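# Move the X-marked box into the tote by the door

## Task

Find the single box whose top shows the letter X and place only that box inside the tote near the door, fully within the tote's rim with nothing overhanging. Every other box must stay on its desk. The robot must not topple or finish leaning, or the task fails. The result only counts if the box stays put without the robot holding it at the end.

## Robot and tools

ROBOT. A simulated Hello Robot Stretch 3 with one arm. It has a two-wheel base (0.33 m long, 0.34 m wide), a lift that runs up a mast, and a telescoping arm that reaches out to the robot's right side. The arm cannot move the gripper forward or back; for that the base must drive. Turning in place pivots about a point midway between the drive wheels, 0.05 m behind the front edge. With the arm fully in and the wrist folded, a turn sweeps a circle of radius 0.28 m; an unfolded, level wrist reaches past that circle. Loose objects may occasionally get nudged by something outside the robot's control.

FRAMES. Base frame: origin on the floor between the drive wheels, x forward, y left, z up. hand_pose is reported in this frame and marks the spot where the closed fingertips meet. With all wrist joints at zero, that hand frame has x up, y back along the arm toward the mast, z toward the robot's rear. Fingertips are round pads 0.04 m wide. The odometry frame is the base frame where the scene began.

execute_actions. Arguments: "actions", a list holding one action or none (an empty list just reports state and images), and "cameras", a list of names from head_camera, nav_camera, wrist_camera, all (omitted, null or ["all"] gives every camera; [] gives none). An action may contain "base", "joints", or both, plus optional "contact_limits"; all motions begin at once and may finish separately.
- base: exactly one key. translate_m is a relative drive in metres from the base's current spot, forward positive, range -1 to 1. rotate_rad is a relative turn in place in radians, counter-clockwise (left) positive, range -3.2 to 3.2. No sideways motion. Relative moves count from the position in the latest state report.
- joints: a single object mapping joint names to absolute targets (not offsets): lift_m 0 to 1.1 m (arm height); arm_m 0 to 0.52 m (extension); wrist_yaw_rad -1.345 to 4.42 (0 along the arm, positive toward the front, 3.0 folded over the base); wrist_pitch_rad -1.57 to 0.451 (0 level, negative tips fingers down); wrist_roll_rad -2.911 to 2.911 (0 fingers side by side, level); gripper_m -0.089 to 0.179 (larger is wider; actual fingertip gap is 0.007 m less when nearly shut and 0.025 m less when wide, zero below 0.007); head_pan_rad -3.953 to 1.73 (0 ahead, positive left, -1.57 looks along the arm); head_tilt_rad -1.53 to 0.419 (negative looks down). Done tolerances: lift and arm ±0.004, gripper ±0.004, wrist yaw/roll and head ±0.02, pitch ±0.05. Any action is cut off after 15 s.
- contact_limits: only arm_m, a motor_effort percentage 1 to 100 at which the arm motion halts (contact_stop; the sign flips when retracting). Lower is softer, but too low stops immediately. It also caps the arm's holding force until the next action. The result's contact_limits line shows the active, default and maximum value.
Unknown keys or out-of-range numbers reject the whole call with no motion. A joint or base left out of an action may keep driving toward its previous target without that showing in the status. If a result reports a stop, later motion calls in the same reply are skipped.

wait: "seconds" 0 to 10; commands nothing, lets the scene run, returns the same report as an empty action.
zoom_image: "camera" (one of the three) and "region" [x0, y0, x1, y1] in pixels from the image's top-left, at most 504 by 504, on that camera's most recent full image.
finished_scene: "scene" (integer) ends the current scene irreversibly after the last command has been held; the goal must already hold by itself. Its result tells whether it succeeded and gives the next task.

RESULTS. base_status and joint_status describe how each motion ended: done (for the base, wheels turned the commanded amount even if slipping), off_target (stopped short and may still push), contact_stop, time_out, torque_fault. After the last three the target is dropped and the joint holds where it stopped, unless slack or switched off. The arm or lift goes slack after a contact_stop until commanded again; a slack lift may sag under load or be pushed up by closing fingers on a surface. on_its_own covers uncommanded parts; its "held at" is a target, not the position; it flags efforts outside rest range, hinting at contact or load. motor_effort is percent of maximum, positive toward higher values, bracket = peak of last action; readings carry fixed biases and noise. Positive wheel effort pushes forward. lidar_m: 12 distances in metres, 30-degree sectors, first straight ahead, counting counter-clockwise (4th left, 7th back, 10th right), "-" for nothing; scan plane 0.17 m above floor, range 0.15 to 12 m, misses glass, thin legs and table tops, partly blocked by the mast and by the robot's own parts when the lift is low. wrist_depth_mm (45 to 1000) and head_depth_mm (280 to 4000, image sent sideways) are 7 by 7 grids of median depth from top-left. base_odometry uses wheel counts only; heading -3.142 to 3.142, left positive; turned_by_wheels and turned_by_imu give turn since last report; base_tilt in degrees (forward/right positive, fixed bias up to about 4).

CAMERAS. head_camera and nav_camera move with head pan/tilt; wrist_camera rides on the gripper.

SPEED. Base runs fast (0.30 m/s, 1.9 rad/s) only when stowed: lift_m under 0.30, arm_m under 0.03, wrist_yaw_rad over 2.54; otherwise 0.10 m/s and 0.63 rad/s. Shorter robot motion time is better.

GRIPPER. To hold, command gripper_m smaller than the object's width (smaller squeezes harder; overly hard squeezes get reduced and may slip). To let go, command at least 0.02 more than where the fingers made contact. Neither reading nor status proves a grasp. Re-squeeze by sending a new value.

AVOID. Fold or unfold the wrist only with lift_m 0.32 to 0.95, wrist_pitch_rad -0.4 and roll near 0; once folded, lift can go to 0.25. With yaw below -0.4 keep pitch at -0.5 or lower. Pushing the arm into something solid with the gripper above about 0.45 m can tip the robot, more so with a raised contact limit or a repeated push. Do not drive while gripping or pressing something fixed. If snagged while driving or turning (backing up is riskiest), reverse the last move in small steps; if tilted, free the gripper, and lower lift to about 0.2 if still leaning. Wrist servos cut out for 10 s after sustained strain. Avoid drops, slams, hard hits and strong pushes.

Each tool is called in YAML: its name, and indented under it one key for each argument.

## Session

execute_actions:
  actions: []

Scene clock: 0.00 s.
base_odometry: x=+0.000 y=+0.000 heading=+0.000 (m, m, rad; odometry frame)
turned_by_wheels: +0.000 (rad since the last result)
turned_by_imu: +0.000 (rad since the last result)
base_tilt: forward=-0.3 right=+0.0 (deg)
lidar_m: 1.03 0.89 0.90 1.04 1.81 2.20 0.97 0.84 0.84 0.97 1.21 1.25
head_depth_mm: 1631 1626 1604 1603 1593 1544 1039 / 1628 1634 1648 1654 1672 1622 1033 / 1420 1416 1429 1441 1449 1452 1027 / 1244 1256 1262 1263 1269 1271 1218 / 1118 1122 1126 1131 1134 1143 1147 / 1011 1012 1015 1018 1024 1030 1033 / 921 927 930 931 936 936 941
base_status: not commanded
joint_positions: lift_m=+0.378 arm_m=+0.000 wrist_yaw_rad=+2.986 wrist_pitch_rad=-0.478 wrist_roll_rad=-0.002 gripper_m=+0.037 head_pan_rad=-0.001 head_tilt_rad=+0.004
joint_status: not commanded
motor_effort: left_wheel=+0 right_wheel=+0 lift_m=+28 arm_m=+0 wrist_yaw_rad=+0 wrist_pitch_rad=+8 wrist_roll_rad=+0 gripper_m=+0 head_pan_rad=+0 head_tilt_rad=+3 (%)
hand_pose: x=+0.0123 y=+0.0687 z=+0.3773 quat_wxyz=(+0.221, +0.697, +0.114, +0.673) (m; base frame)
wrist_depth_mm: - - - - 912 783 681 / - - - - 978 826 742 / - - - - 995 867 784 / 862 883 832 848 842 846 801 / 698 697 719 696 719 705 701 / 598 611 - 599 603 601 598 / 521 523 - 534 513 520 516
pictures: head_camera (sideways: a quarter turn clockwise sets it upright), nav_camera (sideways: a quarter turn counterclockwise sets it upright), wrist_camera
Images, in order (width x height): head_camera 896x504, nav_camera 672x504, wrist_camera 644x364.

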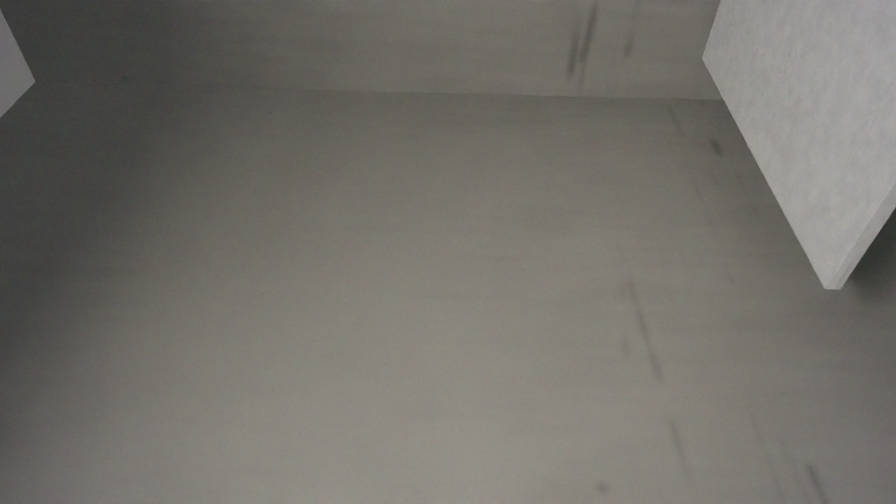

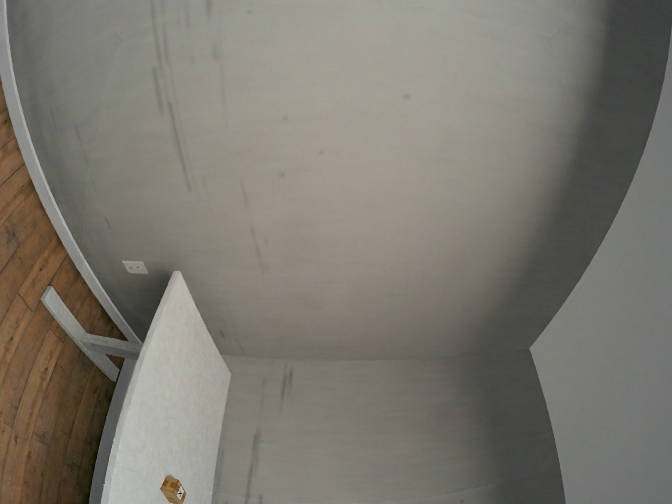

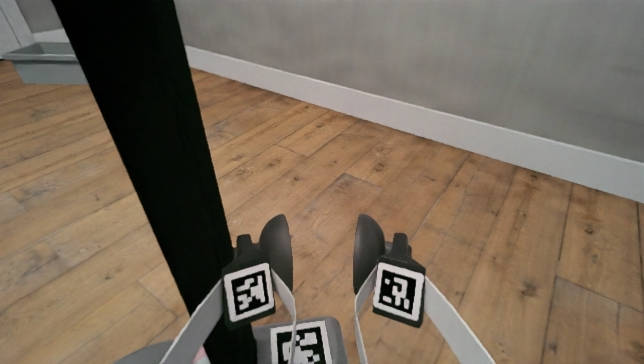

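execute_actions:
  actions:
    - {"joints":{"head_pan_rad":-0.9,"head_tilt_rad":-0.6}}
  cameras: ["head_camera","nav_camera"]

execute_actions:
  actions:
    - {"joints":{"head_pan_rad":-2.6,"head_tilt_rad":-0.6}}
  cameras: ["head_camera","nav_camera"]

execute_actions:
  actions:
    - {"joints":{"head_pan_rad":-3.9,"head_tilt_rad":-0.6}}
  cameras: ["head_camera","nav_camera"]

Scene clock: 1.27 s.
base_odometry: x=+0.000 y=+0.000 heading=+0.000 (m, m, rad; odometry frame)
turned_by_wheels: +0.000 (rad since the last result)
turned_by_imu: +0.000 (rad since the last result)
base_tilt: forward=-0.2 right=+0.0 (deg)
lidar_m: 1.03 0.89 0.89 1.03 1.81 2.20 0.97 0.84 0.84 0.97 1.21 1.24
head_depth_mm: 1352 1505 1559 1068 1683 1478 1254 / 1335 1483 1539 1062 1734 1492 1251 / 1324 1469 1519 1055 1781 1486 1249 / 1301 1443 1505 1047 1765 1480 1240 / 1294 1431 1489 1035 1753 1461 1237 / 1285 1413 1462 1029 1739 1458 1231 / 1267 1402 1451 1021 1725 1459 1236
base_status: not commanded
joint_positions: lift_m=+0.378 arm_m=+0.000 wrist_yaw_rad=+2.986 wrist_pitch_rad=-0.478 wrist_roll_rad=-0.002 gripper_m=+0.037 head_pan_rad=-0.893 head_tilt_rad=-0.592
joint_status: all done
motor_effort: left_wheel=+0(0) right_wheel=+0(0) lift_m=+28(28) arm_m=+0(0) wrist_yaw_rad=+0(0) wrist_pitch_rad=+8(8) wrist_roll_rad=+0(0) gripper_m=+0(0) head_pan_rad=-4(45) head_tilt_rad=-6(46) (%)
hand_pose: x=+0.0123 y=+0.0687 z=+0.3773 quat_wxyz=(+0.221, +0.697, +0.114, +0.673) (m; base frame)
wrist_depth_mm: - - - - 899 790 696 / - - - - 961 828 731 / - - - - - 890 771 / 858 842 840 851 852 846 803 / 696 702 718 704 716 710 715 / 598 597 - 601 615 601 597 / 517 528 - 531 510 528 527
pictures: head_camera (sideways: a quarter turn clockwise sets it upright), nav_camera (sideways: a quarter turn counterclockwise sets it upright)
Images, in order (width x height): head_camera 896x504, nav_camera 672x504.

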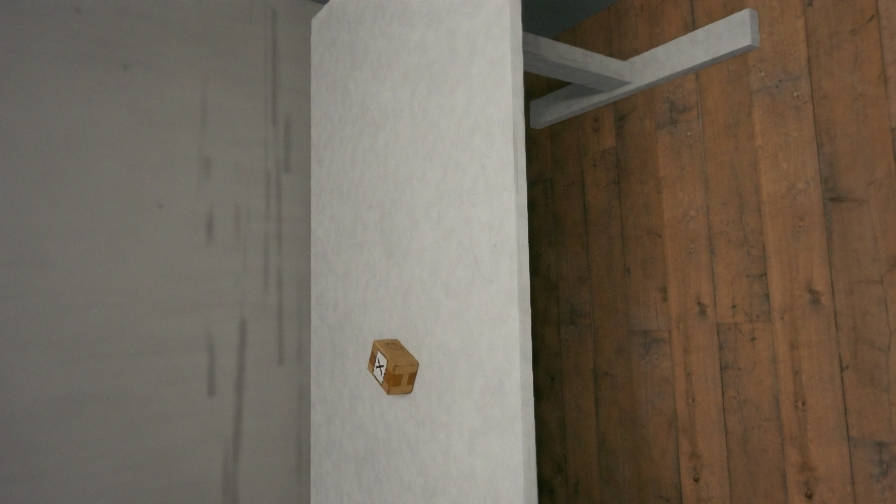

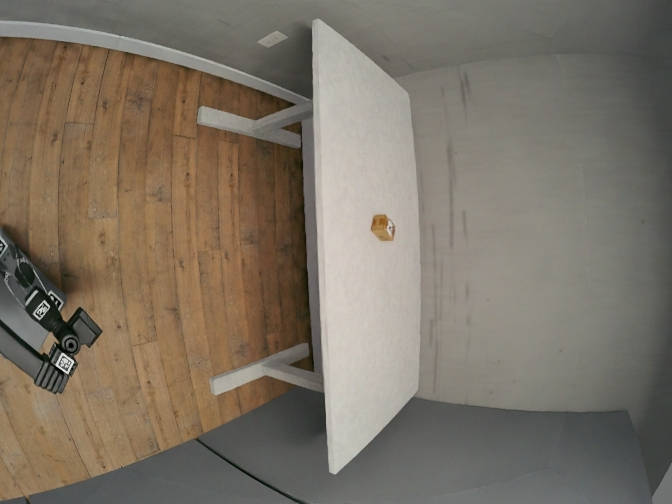

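Scene clock: 2.70 s.
base_odometry: x=+0.000 y=+0.000 heading=+0.000 (m, m, rad; odometry frame)
turned_by_wheels: +0.000 (rad since the last result)
turned_by_imu: +0.000 (rad since the last result)
base_tilt: forward=-0.2 right=+0.0 (deg)
lidar_m: 1.03 0.89 0.89 1.04 1.81 2.20 0.97 0.84 0.84 0.97 1.21 1.25
head_depth_mm: 770 858 971 1119 1324 1469 1256 / 751 835 942 1084 1270 1440 1255 / 729 817 918 1049 1214 1405 1244 / 713 791 884 1005 1166 1362 1247 / 697 769 861 977 1124 1327 1231 / 682 750 835 940 1085 1270 1237 / 666 732 814 915 1044 1221 1235
base_status: not commanded
joint_positions: lift_m=+0.378 arm_m=+0.000 wrist_yaw_rad=+2.986 wrist_pitch_rad=-0.478 wrist_roll_rad=-0.002 gripper_m=+0.037 head_pan_rad=-2.593 head_tilt_rad=-0.592
joint_status: all done
motor_effort: left_wheel=-1(0) right_wheel=+0(0) lift_m=+28(28) arm_m=+0(0) wrist_yaw_rad=+0(0) wrist_pitch_rad=+7(8) wrist_roll_rad=+0(0) gripper_m=+0(0) head_pan_rad=-4(44) head_tilt_rad=-6(6) (%)
hand_pose: x=+0.0123 y=+0.0687 z=+0.3773 quat_wxyz=(+0.221, +0.697, +0.114, +0.673) (m; base frame)
wrist_depth_mm: - - - - 902 785 682 / - - - - 972 846 725 / - - - - - 883 767 / 822 850 834 852 870 860 788 / 687 702 736 694 701 698 709 / 598 596 - 588 613 600 605 / 522 529 - 542 516 512 519
pictures: head_camera (sideways: a quarter turn clockwise sets it upright), nav_camera (sideways: a quarter turn counterclockwise sets it upright)
Images, in order (width x height): head_camera 896x504, nav_camera 672x504.

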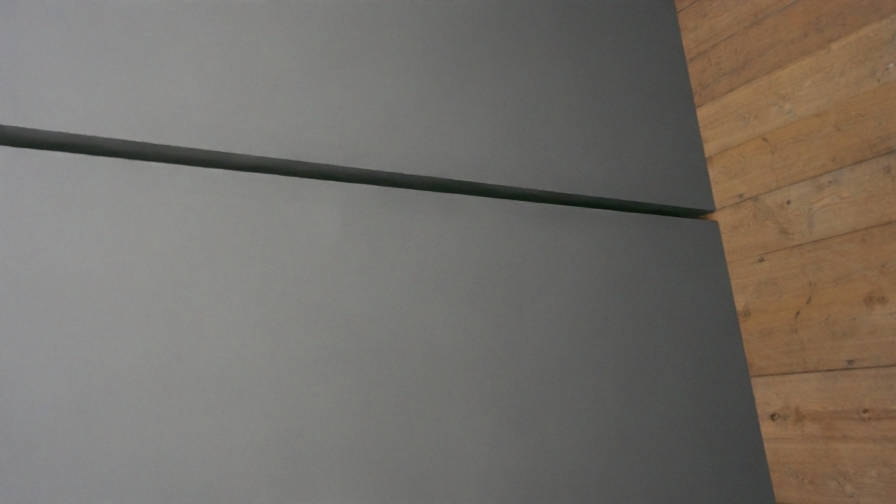

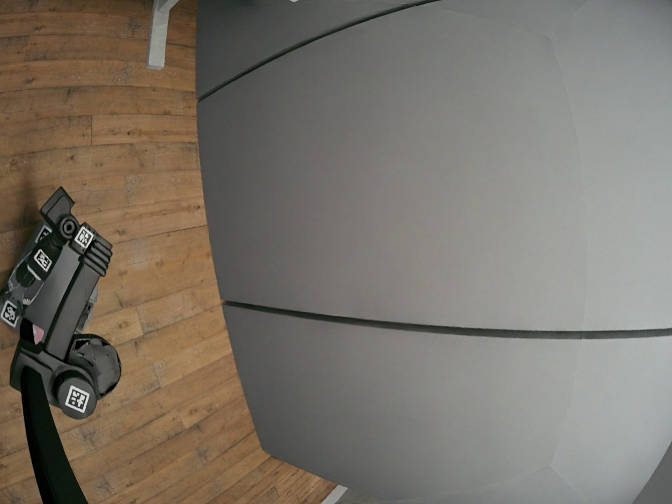

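Scene clock: 3.93 s.
base_odometry: x=+0.000 y=+0.000 heading=+0.000 (m, m, rad; odometry frame)
turned_by_wheels: +0.000 (rad since the last result)
turned_by_imu: +0.000 (rad since the last result)
base_tilt: forward=-0.2 right=+0.0 (deg)
lidar_m: 1.03 0.90 0.90 1.04 1.80 2.20 0.97 0.84 0.84 0.97 1.21 1.24
head_depth_mm: - - - - - - 1230 / 1880 2068 - - - - - / 1886 2068 2348 2404 1875 1506 - / 1897 2109 2352 2360 1837 1478 1238 / 1890 2107 2352 2371 1806 1469 1239 / 1933 2112 2375 2362 1803 1463 1232 / 1936 2142 2397 2327 1803 1460 1229
base_status: not commanded
joint_positions: lift_m=+0.378 arm_m=+0.000 wrist_yaw_rad=+2.986 wrist_pitch_rad=-0.478 wrist_roll_rad=-0.002 gripper_m=+0.037 head_pan_rad=-3.893 head_tilt_rad=-0.592
joint_status: all done
motor_effort: left_wheel=+0(0) right_wheel=+0(0) lift_m=+28(28) arm_m=+0(0) wrist_yaw_rad=+0(0) wrist_pitch_rad=+8(8) wrist_roll_rad=+0(0) gripper_m=-1(1) head_pan_rad=-4(43) head_tilt_rad=-5(5) (%)
hand_pose: x=+0.0123 y=+0.0687 z=+0.3773 quat_wxyz=(+0.221, +0.697, +0.114, +0.673) (m; base frame)
wrist_depth_mm: - - - - 915 782 687 / - - - - 965 832 716 / - - - - - 909 769 / 832 836 844 841 816 854 800 / 724 709 719 684 697 692 722 / 604 587 - 601 621 589 592 / 512 533 - 539 508 523 515
pictures: head_camera (sideways: a quarter turn clockwise sets it upright), nav_camera (sideways: a quarter turn counterclockwise sets it upright)
Images, in order (width x height): head_camera 896x504, nav_camera 672x504.

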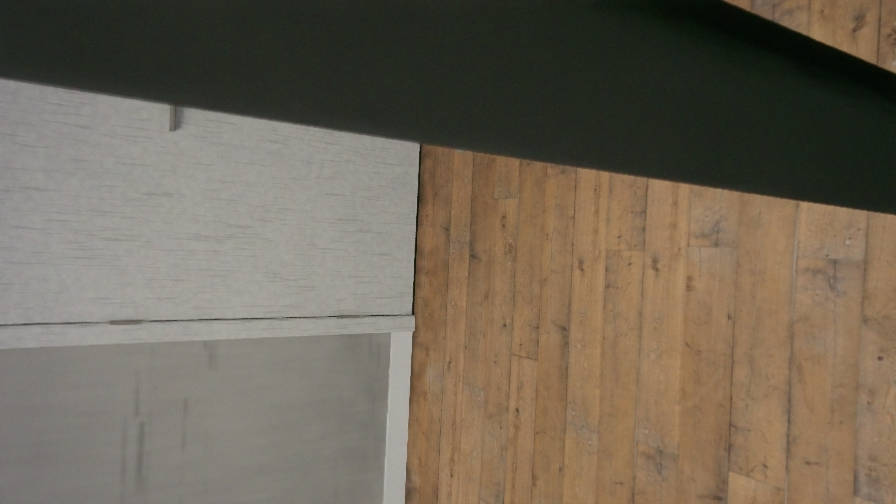

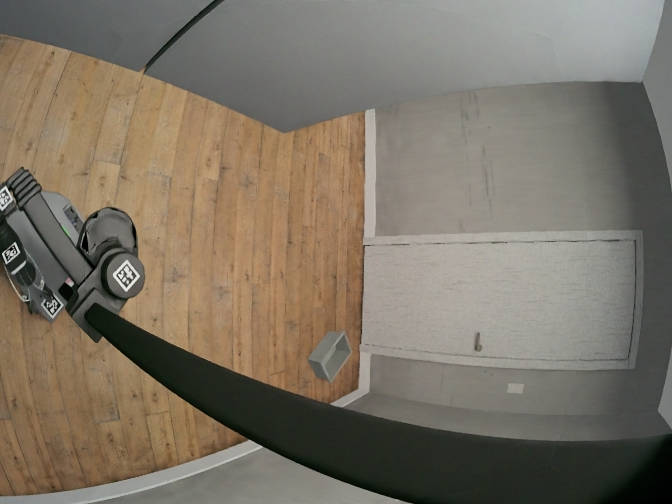

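execute_actions:
  actions:
    - {"base":{"rotate_rad":-0.70},"joints":{"head_pan_rad":0,"head_tilt_rad":-0.7,"wrist_pitch_rad":-0.4,"lift_m":0.9}}
  cameras: []

execute_actions:
  actions:
    - {"base":{"translate_m":0.33}}
  cameras: ["head_camera"]

execute_actions:
  actions:
    - {"base":{"rotate_rad":1.57},"joints":{"head_pan_rad":-1.57,"wrist_yaw_rad":0,"gripper_m":0.17}}
  cameras: ["head_camera","wrist_camera"]

Scene clock: 9.73 s.
base_odometry: x=+0.000 y=+0.000 heading=-0.700 (m, m, rad; odometry frame)
turned_by_wheels: -0.700 (rad since the last result)
turned_by_imu: -0.684 (rad since the last result)
base_tilt: forward=-0.2 right=+0.0 (deg)
lidar_m: 1.54 1.17 0.91 0.90 0.95 1.41 2.20 1.09 0.85 0.84 0.90 1.21
head_depth_mm: 1289 1445 1228 963 1689 1401 1200 / 1295 1455 1222 988 1678 1391 1200 / 1310 1466 1212 980 1669 1388 1188 / 1315 1471 1140 1011 1670 1383 1188 / 1330 1467 1191 1003 1648 1372 1180 / 1343 1488 1179 998 1639 1370 1185 / 1354 1498 1170 1504 1598 1367 1174
base_status: done
joint_positions: lift_m=+0.900 arm_m=+0.000 wrist_yaw_rad=+2.986 wrist_pitch_rad=-0.422 wrist_roll_rad=-0.002 gripper_m=+0.037 head_pan_rad=-0.007 head_tilt_rad=-0.691
joint_status: all done
motor_effort: left_wheel=+2(6) right_wheel=-2(4) lift_m=+34(35) arm_m=+0(0) wrist_yaw_rad=+0(0) wrist_pitch_rad=+12(13) wrist_roll_rad=+0(0) gripper_m=+0(0) head_pan_rad=+4(44) head_tilt_rad=-6(22) (%)
hand_pose: x=+0.0135 y=+0.0761 z=+0.9116 quat_wxyz=(+0.201, +0.700, +0.094, +0.679) (m; base frame)
wrist_depth_mm: 820 - 840 873 861 921 896 / 890 - 907 923 992 991 - / 983 - - - - - - / - - - - - - - / - - - - - - - / - - - - - - - / - - - - - - -
pictures: none
No camera images: the call's "cameras" was empty. Leave "cameras" out to get every camera's image.

Scene clock: 14.20 s.
base_odometry: x=+0.252 y=-0.213 heading=-0.700 (m, m, rad; odometry frame)
turned_by_wheels: +0.000 (rad since the last result)
turned_by_imu: +0.001 (rad since the last result)
base_tilt: forward=-0.1 right=+0.0 (deg)
lidar_m: 1.22 0.95 0.88 0.86 0.92 1.37 2.52 1.13 0.88 0.87 0.93 0.97
head_depth_mm: 999 1123 1208 922 738 1307 1201 / 1007 1135 1219 915 734 1301 1200 / 1017 1141 1211 913 730 1325 1191 / 1027 1156 1196 856 729 1323 1189 / 1038 1171 1193 895 724 1349 1184 / 1044 1179 1184 895 719 1339 1174 / 1055 1191 1170 889 714 1359 1175
base_status: done
joint_positions: lift_m=+0.900 arm_m=+0.000 wrist_yaw_rad=+2.986 wrist_pitch_rad=-0.422 wrist_roll_rad=-0.002 gripper_m=+0.037 head_pan_rad=-0.007 head_tilt_rad=-0.691
joint_status: not commanded
motor_effort: left_wheel=+2(6) right_wheel=-2(3) lift_m=+34(34) arm_m=+0(0) wrist_yaw_rad=+0(0) wrist_pitch_rad=+12(12) wrist_roll_rad=+0(0) gripper_m=+1(0) head_pan_rad=+5(4) head_tilt_rad=-6(6) (%)
hand_pose: x=+0.0135 y=+0.0761 z=+0.9116 quat_wxyz=(+0.201, +0.700, +0.094, +0.679) (m; base frame)
wrist_depth_mm: 790 - 826 848 848 863 890 / 852 - 887 922 934 933 947 / 915 - 950 - - 803 750 / - - - - - - 563 / - - - - - - 492 / - - - - - - - / - - - - - - -
pictures: head_camera (sideways: a quarter turn clockwise sets it upright)
Images, in order (width x height): head_camera 896x504.

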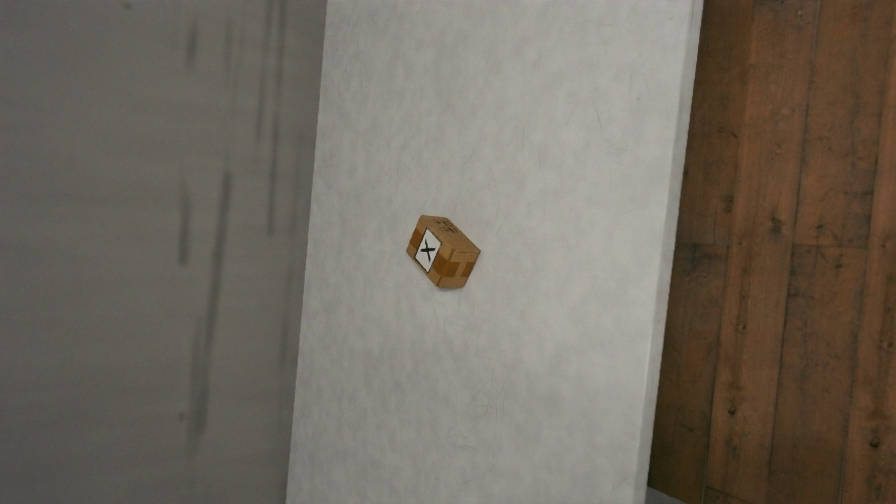

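Scene clock: 17.63 s.
base_odometry: x=+0.252 y=-0.213 heading=+0.870 (m, m, rad; odometry frame)
turned_by_wheels: +1.570 (rad since the last result)
turned_by_imu: +1.534 (rad since the last result)
base_tilt: forward=-0.2 right=+0.0 (deg)
lidar_m: 0.86 0.92 1.34 2.52 1.14 0.88 0.87 0.92 0.96 1.22 0.95 0.88
head_depth_mm: 1003 1131 1214 923 763 - - / 1017 1139 1220 920 769 - - / 1025 1144 1211 915 774 - - / 1035 1155 1199 860 772 - 1184 / 1040 1175 1198 903 726 1339 1184 / 1053 1185 1183 895 719 1351 1182 / 1065 1192 1166 889 715 1360 1176
base_status: done
joint_positions: lift_m=+0.900 arm_m=+0.000 wrist_yaw_rad=+0.003 wrist_pitch_rad=-0.422 wrist_roll_rad=-0.002 gripper_m=+0.170 head_pan_rad=-1.563 head_tilt_rad=-0.691
joint_status: all done
motor_effort: left_wheel=-2(6) right_wheel=+2(5) lift_m=+34(34) arm_m=+0(0) wrist_yaw_rad=-4(6) wrist_pitch_rad=+13(12) wrist_roll_rad=+0(0) gripper_m=-1(84) head_pan_rad=-4(44) head_tilt_rad=-6(7) (%)
hand_pose: x=-0.0208 y=-0.3691 z=+0.9116 quat_wxyz=(+0.693, +0.149, -0.690, -0.147) (m; base frame)
wrist_depth_mm: 921 938 921 924 894 838 858 / 945 986 972 961 940 911 940 / 741 734 764 754 759 761 738 / 562 566 559 529 559 569 574 / 457 468 458 455 461 462 459 / 388 386 383 383 381 387 389 / - 329 328 332 332 333 324
pictures: head_camera (sideways: a quarter turn clockwise sets it upright), wrist_camera
Images, in order (width x height): head_camera 896x504, wrist_camera 644x364.

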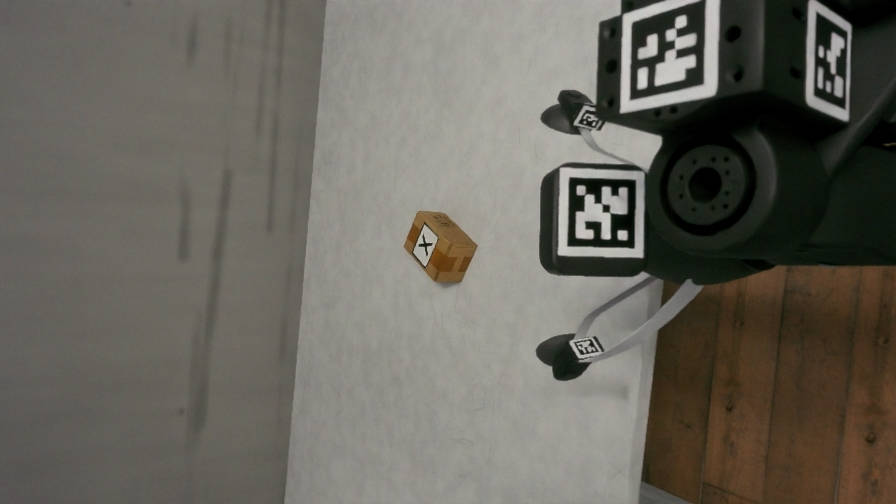

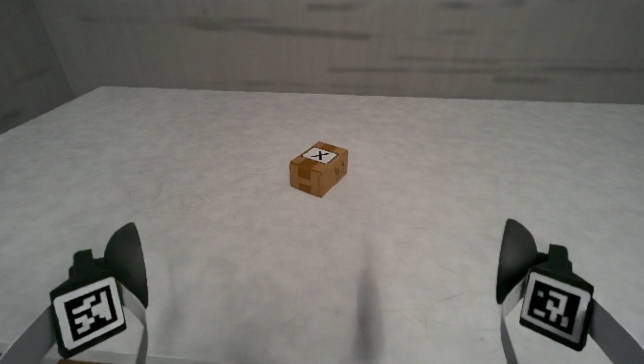

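execute_actions:
  actions:
    - {"base":{"translate_m":0.10},"joints":{"wrist_yaw_rad":-0.5,"wrist_pitch_rad":-0.55,"arm_m":0.25,"lift_m":0.86}}
  cameras: ["head_camera","wrist_camera"]

Scene clock: 20.83 s.
base_odometry: x=+0.317 y=-0.136 heading=+0.870 (m, m, rad; odometry frame)
turned_by_wheels: +0.000 (rad since the last result)
turned_by_imu: +0.000 (rad since the last result)
base_tilt: forward=-0.2 right=+0.0 (deg)
lidar_m: 0.77 0.82 1.18 2.52 1.27 0.98 0.97 1.03 1.25 1.23 0.90 0.78
head_depth_mm: 1013 1136 1225 963 - - 1199 / 1020 1148 1234 - 719 1332 1199 / 1029 1161 1250 - 712 1352 1194 / 1039 1164 1207 941 727 1349 1187 / 1048 1186 1195 901 724 1348 1185 / 1060 1187 1180 894 719 1376 1177 / 1067 1206 1171 891 717 1336 1179
base_status: done
joint_positions: lift_m=+0.860 arm_m=+0.250 wrist_yaw_rad=-0.497 wrist_pitch_rad=-0.562 wrist_roll_rad=-0.002 gripper_m=+0.170 head_pan_rad=-1.563 head_tilt_rad=-0.691
joint_status: all done
motor_effort: left_wheel=-2(3) right_wheel=+2(5) lift_m=+21(31) arm_m=+4(4) wrist_yaw_rad=-3(6) wrist_pitch_rad=+7(11) wrist_roll_rad=+1(0) gripper_m=-1(1) head_pan_rad=-3(4) head_tilt_rad=-6(6) (%)
hand_pose: x=-0.1189 y=-0.5738 z=+0.8422 quat_wxyz=(+0.611, +0.023, -0.706, -0.357) (m; base frame)
wrist_depth_mm: 569 634 679 758 816 824 789 / 592 590 593 599 603 603 611 / 462 464 479 477 478 476 485 / 388 389 323 392 389 395 394 / 331 340 295 330 329 341 334 / 292 288 286 288 288 289 290 / - 253 254 254 253 255 249
pictures: head_camera (sideways: a quarter turn clockwise sets it upright), wrist_camera
Images, in order (width x height): head_camera 896x504, wrist_camera 644x364.

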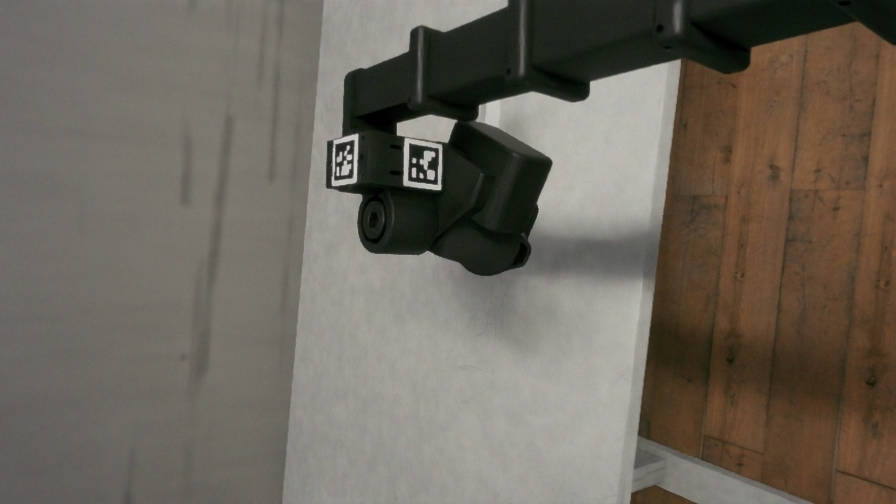

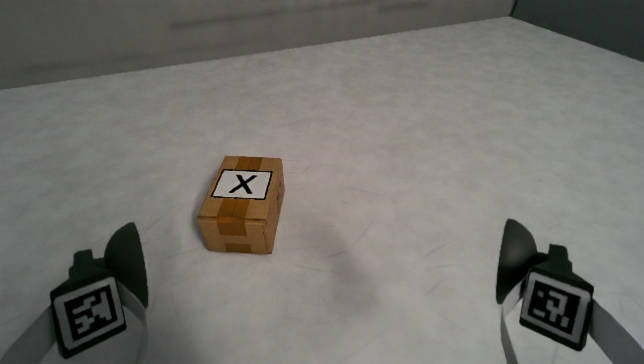

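execute_actions:
  actions:
    - {"joints":{"arm_m":0.38}}
  cameras: ["wrist_camera"]

execute_actions:
  actions:
    - {"joints":{"lift_m":0.79}}
  cameras: ["wrist_camera","nav_camera"]

Scene clock: 23.17 s.
base_odometry: x=+0.317 y=-0.136 heading=+0.870 (m, m, rad; odometry frame)
turned_by_wheels: +0.000 (rad since the last result)
turned_by_imu: +0.000 (rad since the last result)
base_tilt: forward=-0.2 right=+0.0 (deg)
lidar_m: 0.76 0.81 1.19 2.51 1.27 0.98 0.97 1.03 1.25 1.22 0.90 0.78
head_depth_mm: 1015 1136 1218 997 - - 1197 / 1022 1150 - 887 723 1345 1197 / 1031 1156 - 854 730 1362 1190 / 1043 1170 1255 878 728 1352 1194 / 1050 1178 1195 905 724 1347 1181 / 1062 1191 1180 895 718 1367 1181 / 1068 1203 1170 889 712 1338 1174
base_status: not commanded
joint_positions: lift_m=+0.860 arm_m=+0.380 wrist_yaw_rad=-0.497 wrist_pitch_rad=-0.562 wrist_roll_rad=-0.002 gripper_m=+0.170 head_pan_rad=-1.563 head_tilt_rad=-0.691
joint_status: all done
motor_effort: left_wheel=-2(2) right_wheel=+2(2) lift_m=+22(22) arm_m=+4(5) wrist_yaw_rad=-3(3) wrist_pitch_rad=+6(6) wrist_roll_rad=+0(1) gripper_m=+0(0) head_pan_rad=-4(4) head_tilt_rad=-6(6) (%)
hand_pose: x=-0.1189 y=-0.7038 z=+0.8422 quat_wxyz=(+0.611, +0.023, -0.706, -0.358) (m; base frame)
wrist_depth_mm: 470 513 562 618 714 794 784 / 505 557 592 607 610 609 598 / 472 465 470 479 475 470 471 / 384 384 386 393 388 391 392 / 326 341 329 329 330 337 332 / 289 286 286 233 287 288 290 / - 255 247 204 255 254 252
pictures: wrist_camera
Images, in order (width x height): wrist_camera 644x364.

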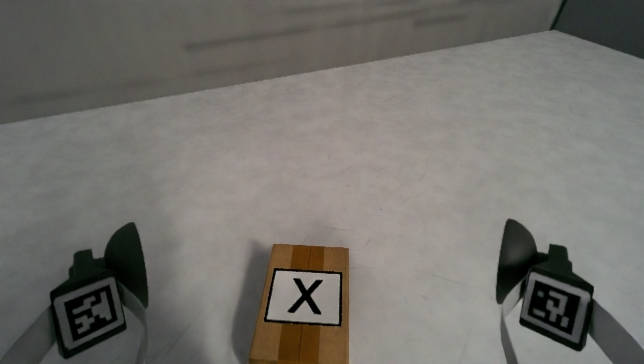

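Scene clock: 24.63 s.
base_odometry: x=+0.317 y=-0.136 heading=+0.870 (m, m, rad; odometry frame)
turned_by_wheels: +0.000 (rad since the last result)
turned_by_imu: +0.000 (rad since the last result)
base_tilt: forward=-0.2 right=+0.0 (deg)
lidar_m: 0.77 0.81 1.19 2.52 1.27 0.99 0.97 1.03 1.25 1.23 0.91 0.78
head_depth_mm: 1014 1136 1227 928 753 - - / 1022 1149 1232 - 714 1335 1196 / 1037 1158 1260 855 731 1350 1196 / 1040 1163 1258 861 728 1353 1184 / 1049 1181 1198 898 723 1349 1180 / 1061 1193 1186 895 722 1369 1176 / 1066 1216 1171 888 717 1342 1176
base_status: not commanded
joint_positions: lift_m=+0.790 arm_m=+0.380 wrist_yaw_rad=-0.497 wrist_pitch_rad=-0.562 wrist_roll_rad=-0.002 gripper_m=+0.170 head_pan_rad=-1.563 head_tilt_rad=-0.691
joint_status: all done
motor_effort: left_wheel=-2(2) right_wheel=+2(2) lift_m=+21(22) arm_m=+4(4) wrist_yaw_rad=-3(4) wrist_pitch_rad=+6(7) wrist_roll_rad=+1(0) gripper_m=-1(0) head_pan_rad=-3(3) head_tilt_rad=-6(6) (%)
hand_pose: x=-0.1189 y=-0.7038 z=+0.7722 quat_wxyz=(+0.611, +0.023, -0.706, -0.358) (m; base frame)
wrist_depth_mm: 466 504 554 602 614 599 611 / 431 426 439 435 441 442 437 / 338 338 342 345 342 343 348 / 278 282 282 207 282 286 287 / 240 245 233 177 240 248 241 / 214 207 198 153 209 210 211 / - 185 181 166 185 185 181
pictures: nav_camera (sideways: a quarter turn counterclockwise sets it upright), wrist_camera
Images, in order (width x height): nav_camera 672x504, wrist_camera 644x364.

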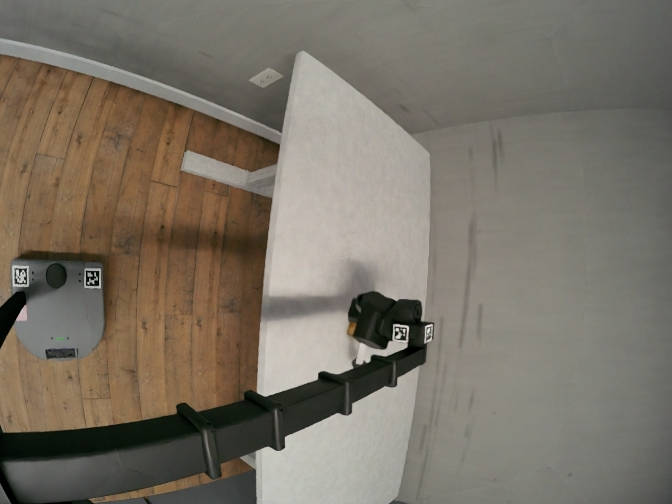

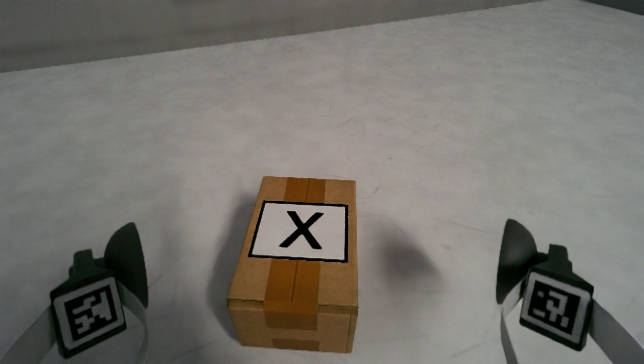

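execute_actions:
  actions:
    - {"base":{"translate_m":0.015},"joints":{"lift_m":0.775}}
  cameras: []

execute_actions:
  actions:
    - {"joints":{"gripper_m":0.02}}
  cameras: ["wrist_camera"]

execute_actions:
  actions:
    - {"joints":{"lift_m":0.85}}
  cameras: ["wrist_camera"]

Scene clock: 25.73 s.
base_odometry: x=+0.327 y=-0.125 heading=+0.870 (m, m, rad; odometry frame)
turned_by_wheels: +0.000 (rad since the last result)
turned_by_imu: +0.000 (rad since the last result)
base_tilt: forward=-0.2 right=+0.0 (deg)
lidar_m: 0.75 0.80 1.16 2.51 1.30 1.00 0.98 1.05 1.25 1.23 0.90 0.76
head_depth_mm: 1017 1135 1223 929 751 - - / 1024 1147 1230 994 - 1327 1202 / 1034 1153 1240 852 731 1359 1192 / 1041 1176 1208 873 728 1355 1183 / 1052 1183 1203 904 723 1370 1185 / 1058 1190 1181 894 719 1371 1180 / 1071 1204 1168 887 715 1331 1177
base_status: done
joint_positions: lift_m=+0.775 arm_m=+0.380 wrist_yaw_rad=-0.497 wrist_pitch_rad=-0.562 wrist_roll_rad=-0.002 gripper_m=+0.170 head_pan_rad=-1.563 head_tilt_rad=-0.691
joint_status: all done
motor_effort: left_wheel=-2(2) right_wheel=+2(6) lift_m=+21(21) arm_m=+4(4) wrist_yaw_rad=-3(3) wrist_pitch_rad=+6(7) wrist_roll_rad=+1(0) gripper_m=-1(0) head_pan_rad=-4(4) head_tilt_rad=-7(6) (%)
hand_pose: x=-0.1189 y=-0.7038 z=+0.7572 quat_wxyz=(+0.611, +0.023, -0.706, -0.358) (m; base frame)
wrist_depth_mm: 472 508 541 545 555 558 563 / 394 395 401 407 410 405 404 / 311 313 313 314 317 319 320 / 260 258 260 183 261 262 263 / 218 228 220 157 222 226 224 / 197 192 185 146 187 193 195 / - 168 168 166 171 171 168
pictures: none
No camera images: the call's "cameras" was empty. Leave "cameras" out to get every camera's image.

Scene clock: 27.73 s.
base_odometry: x=+0.327 y=-0.125 heading=+0.870 (m, m, rad; odometry frame)
turned_by_wheels: +0.000 (rad since the last result)
turned_by_imu: +0.000 (rad since the last result)
base_tilt: forward=-0.2 right=-0.1 (deg)
lidar_m: 0.75 0.80 1.16 2.51 1.29 1.00 0.98 1.04 1.24 1.23 0.90 0.76
head_depth_mm: 1016 1140 1226 925 749 - - / 1027 1157 1227 991 - 1325 1195 / 1035 1159 1248 851 732 1356 1194 / 1044 1173 1203 874 726 1353 1186 / 1051 1185 1193 903 723 1375 1183 / 1061 1199 1187 894 720 1370 1183 / 1075 1207 1176 889 719 1336 1175
base_status: not commanded
joint_positions: lift_m=+0.775 arm_m=+0.380 wrist_yaw_rad=-0.497 wrist_pitch_rad=-0.566 wrist_roll_rad=-0.002 gripper_m=+0.021 head_pan_rad=-1.563 head_tilt_rad=-0.691
joint_status: all done
motor_effort: left_wheel=-2(3) right_wheel=+1(2) lift_m=+21(21) arm_m=+4(4) wrist_yaw_rad=-4(3) wrist_pitch_rad=+9(9) wrist_roll_rad=+0(0) gripper_m=-16(90) head_pan_rad=-3(4) head_tilt_rad=-6(6) (%)
hand_pose: x=-0.1186 y=-0.7032 z=+0.7563 quat_wxyz=(+0.610, +0.025, -0.706, -0.359) (m; base frame)
wrist_depth_mm: 460 503 530 547 540 543 541 / 391 395 393 397 403 401 398 / 308 314 309 315 311 315 314 / 257 257 259 181 260 260 259 / 217 217 219 155 221 221 222 / 190 189 142 141 141 191 192 / 168 168 168 166 165 170 171
pictures: wrist_camera
Images, in order (width x height): wrist_camera 644x364.

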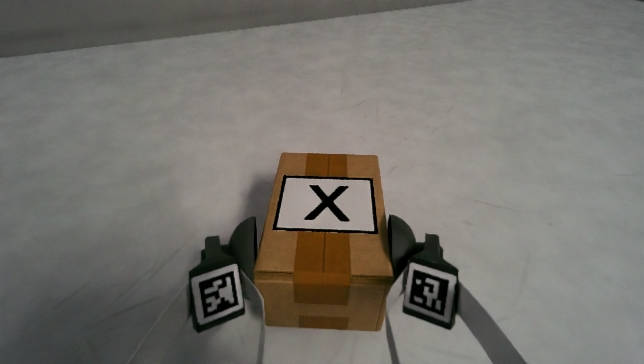

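Scene clock: 29.23 s.
base_odometry: x=+0.327 y=-0.125 heading=+0.870 (m, m, rad; odometry frame)
turned_by_wheels: +0.000 (rad since the last result)
turned_by_imu: +0.000 (rad since the last result)
base_tilt: forward=-0.2 right=+0.1 (deg)
lidar_m: 0.75 0.80 1.17 2.51 1.29 1.00 0.98 1.04 1.25 1.23 0.90 0.77
head_depth_mm: 1012 1135 1227 961 - - 1175 / 1026 1148 1237 886 724 1325 1191 / 1033 1154 - 854 733 1359 1195 / 1039 1171 1256 876 726 1346 1182 / 1047 1184 1194 903 725 1374 1182 / 1064 1191 1185 897 718 1369 1180 / 1073 1201 1173 890 717 1327 1178
base_status: not commanded
joint_positions: lift_m=+0.850 arm_m=+0.380 wrist_yaw_rad=-0.497 wrist_pitch_rad=-0.571 wrist_roll_rad=-0.002 gripper_m=+0.021 head_pan_rad=-1.563 head_tilt_rad=-0.691
joint_status: all done
motor_effort: left_wheel=-2(2) right_wheel=+2(2) lift_m=+34(37) arm_m=+4(4) wrist_yaw_rad=-3(3) wrist_pitch_rad=+11(12) wrist_roll_rad=+0(0) gripper_m=-16(15) head_pan_rad=-4(3) head_tilt_rad=-6(6) (%)
hand_pose: x=-0.1182 y=-0.7025 z=+0.8297 quat_wxyz=(+0.609, +0.027, -0.706, -0.360) (m; base frame)
wrist_depth_mm: 472 513 562 639 697 772 764 / 499 529 562 572 560 576 572 / 440 443 442 442 445 446 442 / 370 361 366 186 367 369 371 / 311 313 312 155 313 313 315 / 270 271 142 142 141 274 275 / 239 239 238 229 236 244 242
pictures: wrist_camera
Images, in order (width x height): wrist_camera 644x364.

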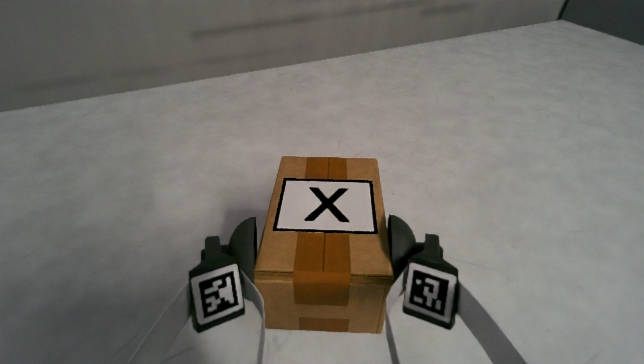

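execute_actions:
  actions:
    - {"joints":{"arm_m":0.0,"wrist_yaw_rad":0.3}}
  cameras: []

execute_actions:
  actions:
    - {"base":{"rotate_rad":1.62},"joints":{"wrist_pitch_rad":-0.4,"wrist_yaw_rad":2.65,"head_pan_rad":-0.15,"head_tilt_rad":-0.55}}
  cameras: []

execute_actions:
  actions:
    - {"base":{"translate_m":0.5},"joints":{"lift_m":0.29}}
  cameras: []

execute_actions:
  actions:
    - {"base":{"translate_m":1.0},"joints":{"head_pan_rad":-0.5,"head_tilt_rad":-1.0}}

Scene clock: 33.50 s.
base_odometry: x=+0.327 y=-0.125 heading=+0.870 (m, m, rad; odometry frame)
turned_by_wheels: +0.000 (rad since the last result)
turned_by_imu: +0.000 (rad since the last result)
base_tilt: forward=-0.2 right=+0.0 (deg)
lidar_m: 0.75 0.80 1.16 2.52 1.29 1.00 0.98 1.04 1.25 1.23 0.90 0.77
head_depth_mm: 1016 1134 1224 927 739 662 - / 1024 1147 1228 918 732 659 - / 1035 1160 1216 913 731 1387 - / 1042 1170 1202 907 731 - - / 1051 1181 1192 899 723 1297 1157 / 1058 1192 1186 895 719 1379 1169 / 1066 1201 1173 891 717 1341 1175
base_status: not commanded
joint_positions: lift_m=+0.850 arm_m=+0.001 wrist_yaw_rad=+0.298 wrist_pitch_rad=-0.571 wrist_roll_rad=-0.002 gripper_m=+0.021 head_pan_rad=-1.563 head_tilt_rad=-0.691
joint_status: all done
motor_effort: left_wheel=-2(2) right_wheel=+2(2) lift_m=+34(34) arm_m=-3(4) wrist_yaw_rad=+2(5) wrist_pitch_rad=+12(12) wrist_roll_rad=+1(1) gripper_m=-14(15) head_pan_rad=-4(2) head_tilt_rad=-6(6) (%)
hand_pose: x=+0.0380 y=-0.3392 z=+0.8296 quat_wxyz=(+0.701, +0.298, -0.640, -0.096) (m; base frame)
wrist_depth_mm: 644 771 761 772 770 792 771 / 609 553 575 573 569 568 565 / 440 436 442 441 450 437 448 / 683 394 368 185 370 367 369 / 728 978 - 155 317 315 311 / 750 - 141 141 141 273 274 / 792 956 914 925 938 950 254
pictures: none
No camera images: the call's "cameras" was empty. Leave "cameras" out to get every camera's image.

Scene clock: 37.07 s.
base_odometry: x=+0.327 y=-0.125 heading=+2.490 (m, m, rad; odometry frame)
turned_by_wheels: +1.620 (rad since the last result)
turned_by_imu: +1.583 (rad since the last result)
base_tilt: forward=-0.2 right=-0.1 (deg)
lidar_m: 2.52 1.26 0.99 0.98 1.04 1.24 1.23 0.90 0.76 0.75 0.81 1.21
head_depth_mm: 1958 1943 1926 1919 1814 1536 1287 / 2194 2399 2594 2457 1918 1533 1279 / 2179 2389 2697 2434 1906 1523 1267 / 2156 2406 2644 2455 1899 1519 1267 / 2166 2397 2644 2519 1889 1497 1261 / 2139 2359 2639 2509 1878 1500 1252 / 2148 2347 2624 2458 1856 1497 1254
base_status: done
joint_positions: lift_m=+0.850 arm_m=+0.001 wrist_yaw_rad=+2.646 wrist_pitch_rad=-0.431 wrist_roll_rad=-0.002 gripper_m=+0.021 head_pan_rad=-0.157 head_tilt_rad=-0.557
joint_status: all done
motor_effort: left_wheel=-3(6) right_wheel=+2(4) lift_m=+34(34) arm_m=-3(3) wrist_yaw_rad=+5(5) wrist_pitch_rad=+17(20) wrist_roll_rad=+0(1) gripper_m=-16(14) head_pan_rad=+5(46) head_tilt_rad=+5(23) (%)
hand_pose: x=+0.0846 y=+0.0504 z=+0.8594 quat_wxyz=(+0.316, +0.706, -0.022, +0.634) (m; base frame)
wrist_depth_mm: 781 860 918 - - - - / 847 916 - - - - - / 897 979 - - - - - / 945 - - 193 - - - / - - - 157 - - - / - - 142 141 141 - - / - - - - 999 - -
pictures: none
No camera images: the call's "cameras" was empty. Leave "cameras" out to get every camera's image.

Scene clock: 43.77 s.
base_odometry: x=-0.071 y=+0.179 heading=+2.490 (m, m, rad; odometry frame)
turned_by_wheels: +0.000 (rad since the last result)
turned_by_imu: +0.001 (rad since the last result)
base_tilt: forward=-0.2 right=+0.0 (deg)
lidar_m: 2.02 1.18 0.94 0.92 1.00 1.42 1.42 1.03 0.82 0.81 0.87 1.31
head_depth_mm: 1748 1927 2075 2087 1873 1523 1281 / 1747 1932 2146 2358 1878 1525 1273 / 1736 1906 2133 2308 1871 1535 1271 / 1733 1886 2109 2297 1898 1518 1264 / 1714 1876 2091 2294 1900 1505 1262 / 1710 1875 2088 2274 1878 1505 1255 / 1710 1899 2102 2270 1863 1503 1248
base_status: done
joint_positions: lift_m=+0.290 arm_m=+0.001 wrist_yaw_rad=+2.647 wrist_pitch_rad=-0.431 wrist_roll_rad=-0.002 gripper_m=+0.021 head_pan_rad=-0.157 head_tilt_rad=-0.555
joint_status: all done
motor_effort: left_wheel=-2(9) right_wheel=+2(6) lift_m=+22(34) arm_m=-3(3) wrist_yaw_rad=+4(4) wrist_pitch_rad=+17(17) wrist_roll_rad=+0(0) gripper_m=-14(15) head_pan_rad=+4(4) head_tilt_rad=+3(5) (%)
hand_pose: x=+0.0845 y=+0.0505 z=+0.3001 quat_wxyz=(+0.316, +0.706, -0.022, +0.634) (m; base frame)
wrist_depth_mm: 749 789 870 957 - - - / 776 869 943 - - - - / 844 888 979 990 - 970 963 / 759 772 765 193 755 728 741 / 604 618 627 157 614 610 617 / 527 507 142 142 141 513 515 / - 449 440 423 438 445 441
pictures: none
No camera images: the call's "cameras" was empty. Leave "cameras" out to get every camera's image.

Scene clock: 48.87 s.
base_odometry: x=-0.866 y=+0.786 heading=+2.490 (m, m, rad; odometry frame)
turned_by_wheels: +0.000 (rad since the last result)
turned_by_imu: +0.003 (rad since the last result)
base_tilt: forward=-0.2 right=+0.0 (deg)
lidar_m: 1.04 1.14 1.72 0.81 0.87 1.31 2.33 1.18 0.93 0.92 1.00 1.05
head_depth_mm: 1201 1396 1560 1553 1379 1241 1121 / 1149 1392 1709 1572 1363 1232 1124 / 1068 1299 1635 1542 1354 1226 1141 / 1033 1223 1534 1559 1374 1224 1128 / 990 1171 1438 1552 1367 1224 1106 / 954 1116 1367 1533 1359 1214 1101 / 919 1075 1285 1500 1354 1215 1097
base_status: done
joint_positions: lift_m=+0.290 arm_m=+0.001 wrist_yaw_rad=+2.647 wrist_pitch_rad=-0.431 wrist_roll_rad=-0.002 gripper_m=+0.021 head_pan_rad=-0.493 head_tilt_rad=-0.988
joint_status: all done
motor_effort: left_wheel=-2(7) right_wheel=+2(5) lift_m=+22(22) arm_m=-3(3) wrist_yaw_rad=+3(4) wrist_pitch_rad=+17(17) wrist_roll_rad=+0(1) gripper_m=-15(15) head_pan_rad=-3(28) head_tilt_rad=-9(45) (%)
hand_pose: x=+0.0845 y=+0.0505 z=+0.3001 quat_wxyz=(+0.316, +0.706, -0.022, +0.634) (m; base frame)
wrist_depth_mm: 642 681 - - - - 866 / 688 786 - - - - 916 / 752 834 903 968 996 967 890 / 739 750 749 193 745 748 741 / 616 623 611 157 610 633 619 / 529 509 142 142 141 515 513 / - 455 435 425 432 440 445
pictures: head_camera (sideways: a quarter turn clockwise sets it upright), nav_camera (sideways: a quarter turn counterclockwise sets it upright), wrist_camera
Images, in order (width x height): head_camera 896x504, nav_camera 672x504, wrist_camera 644x364.

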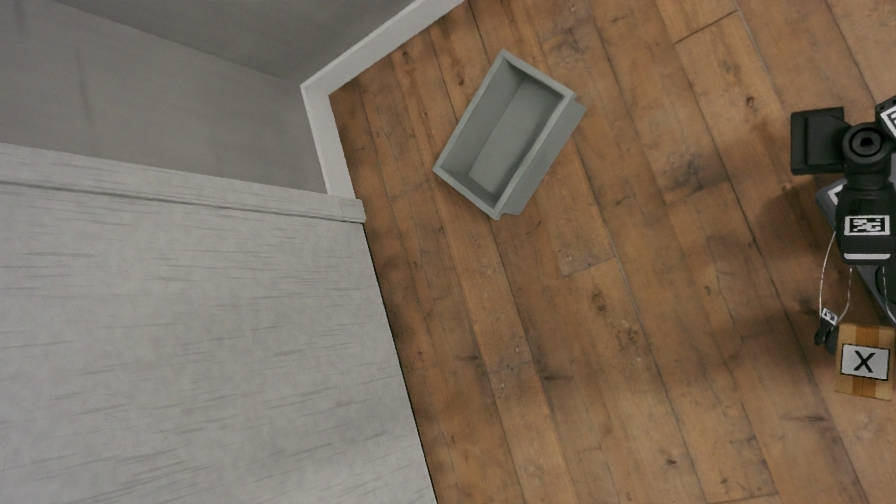

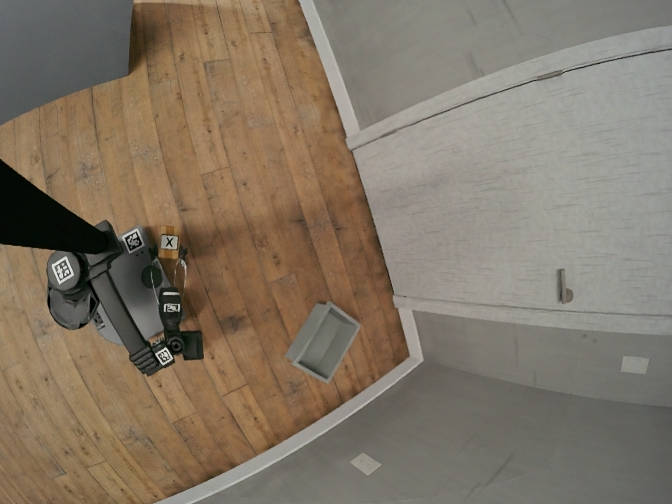

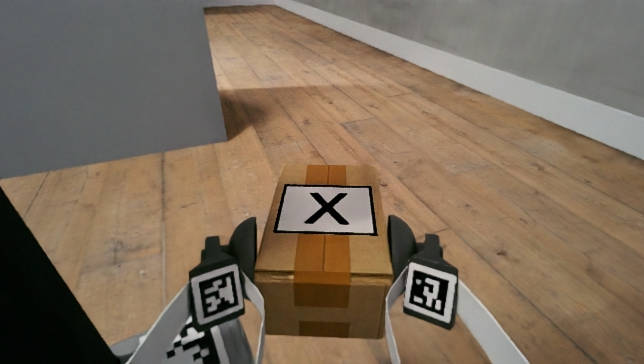

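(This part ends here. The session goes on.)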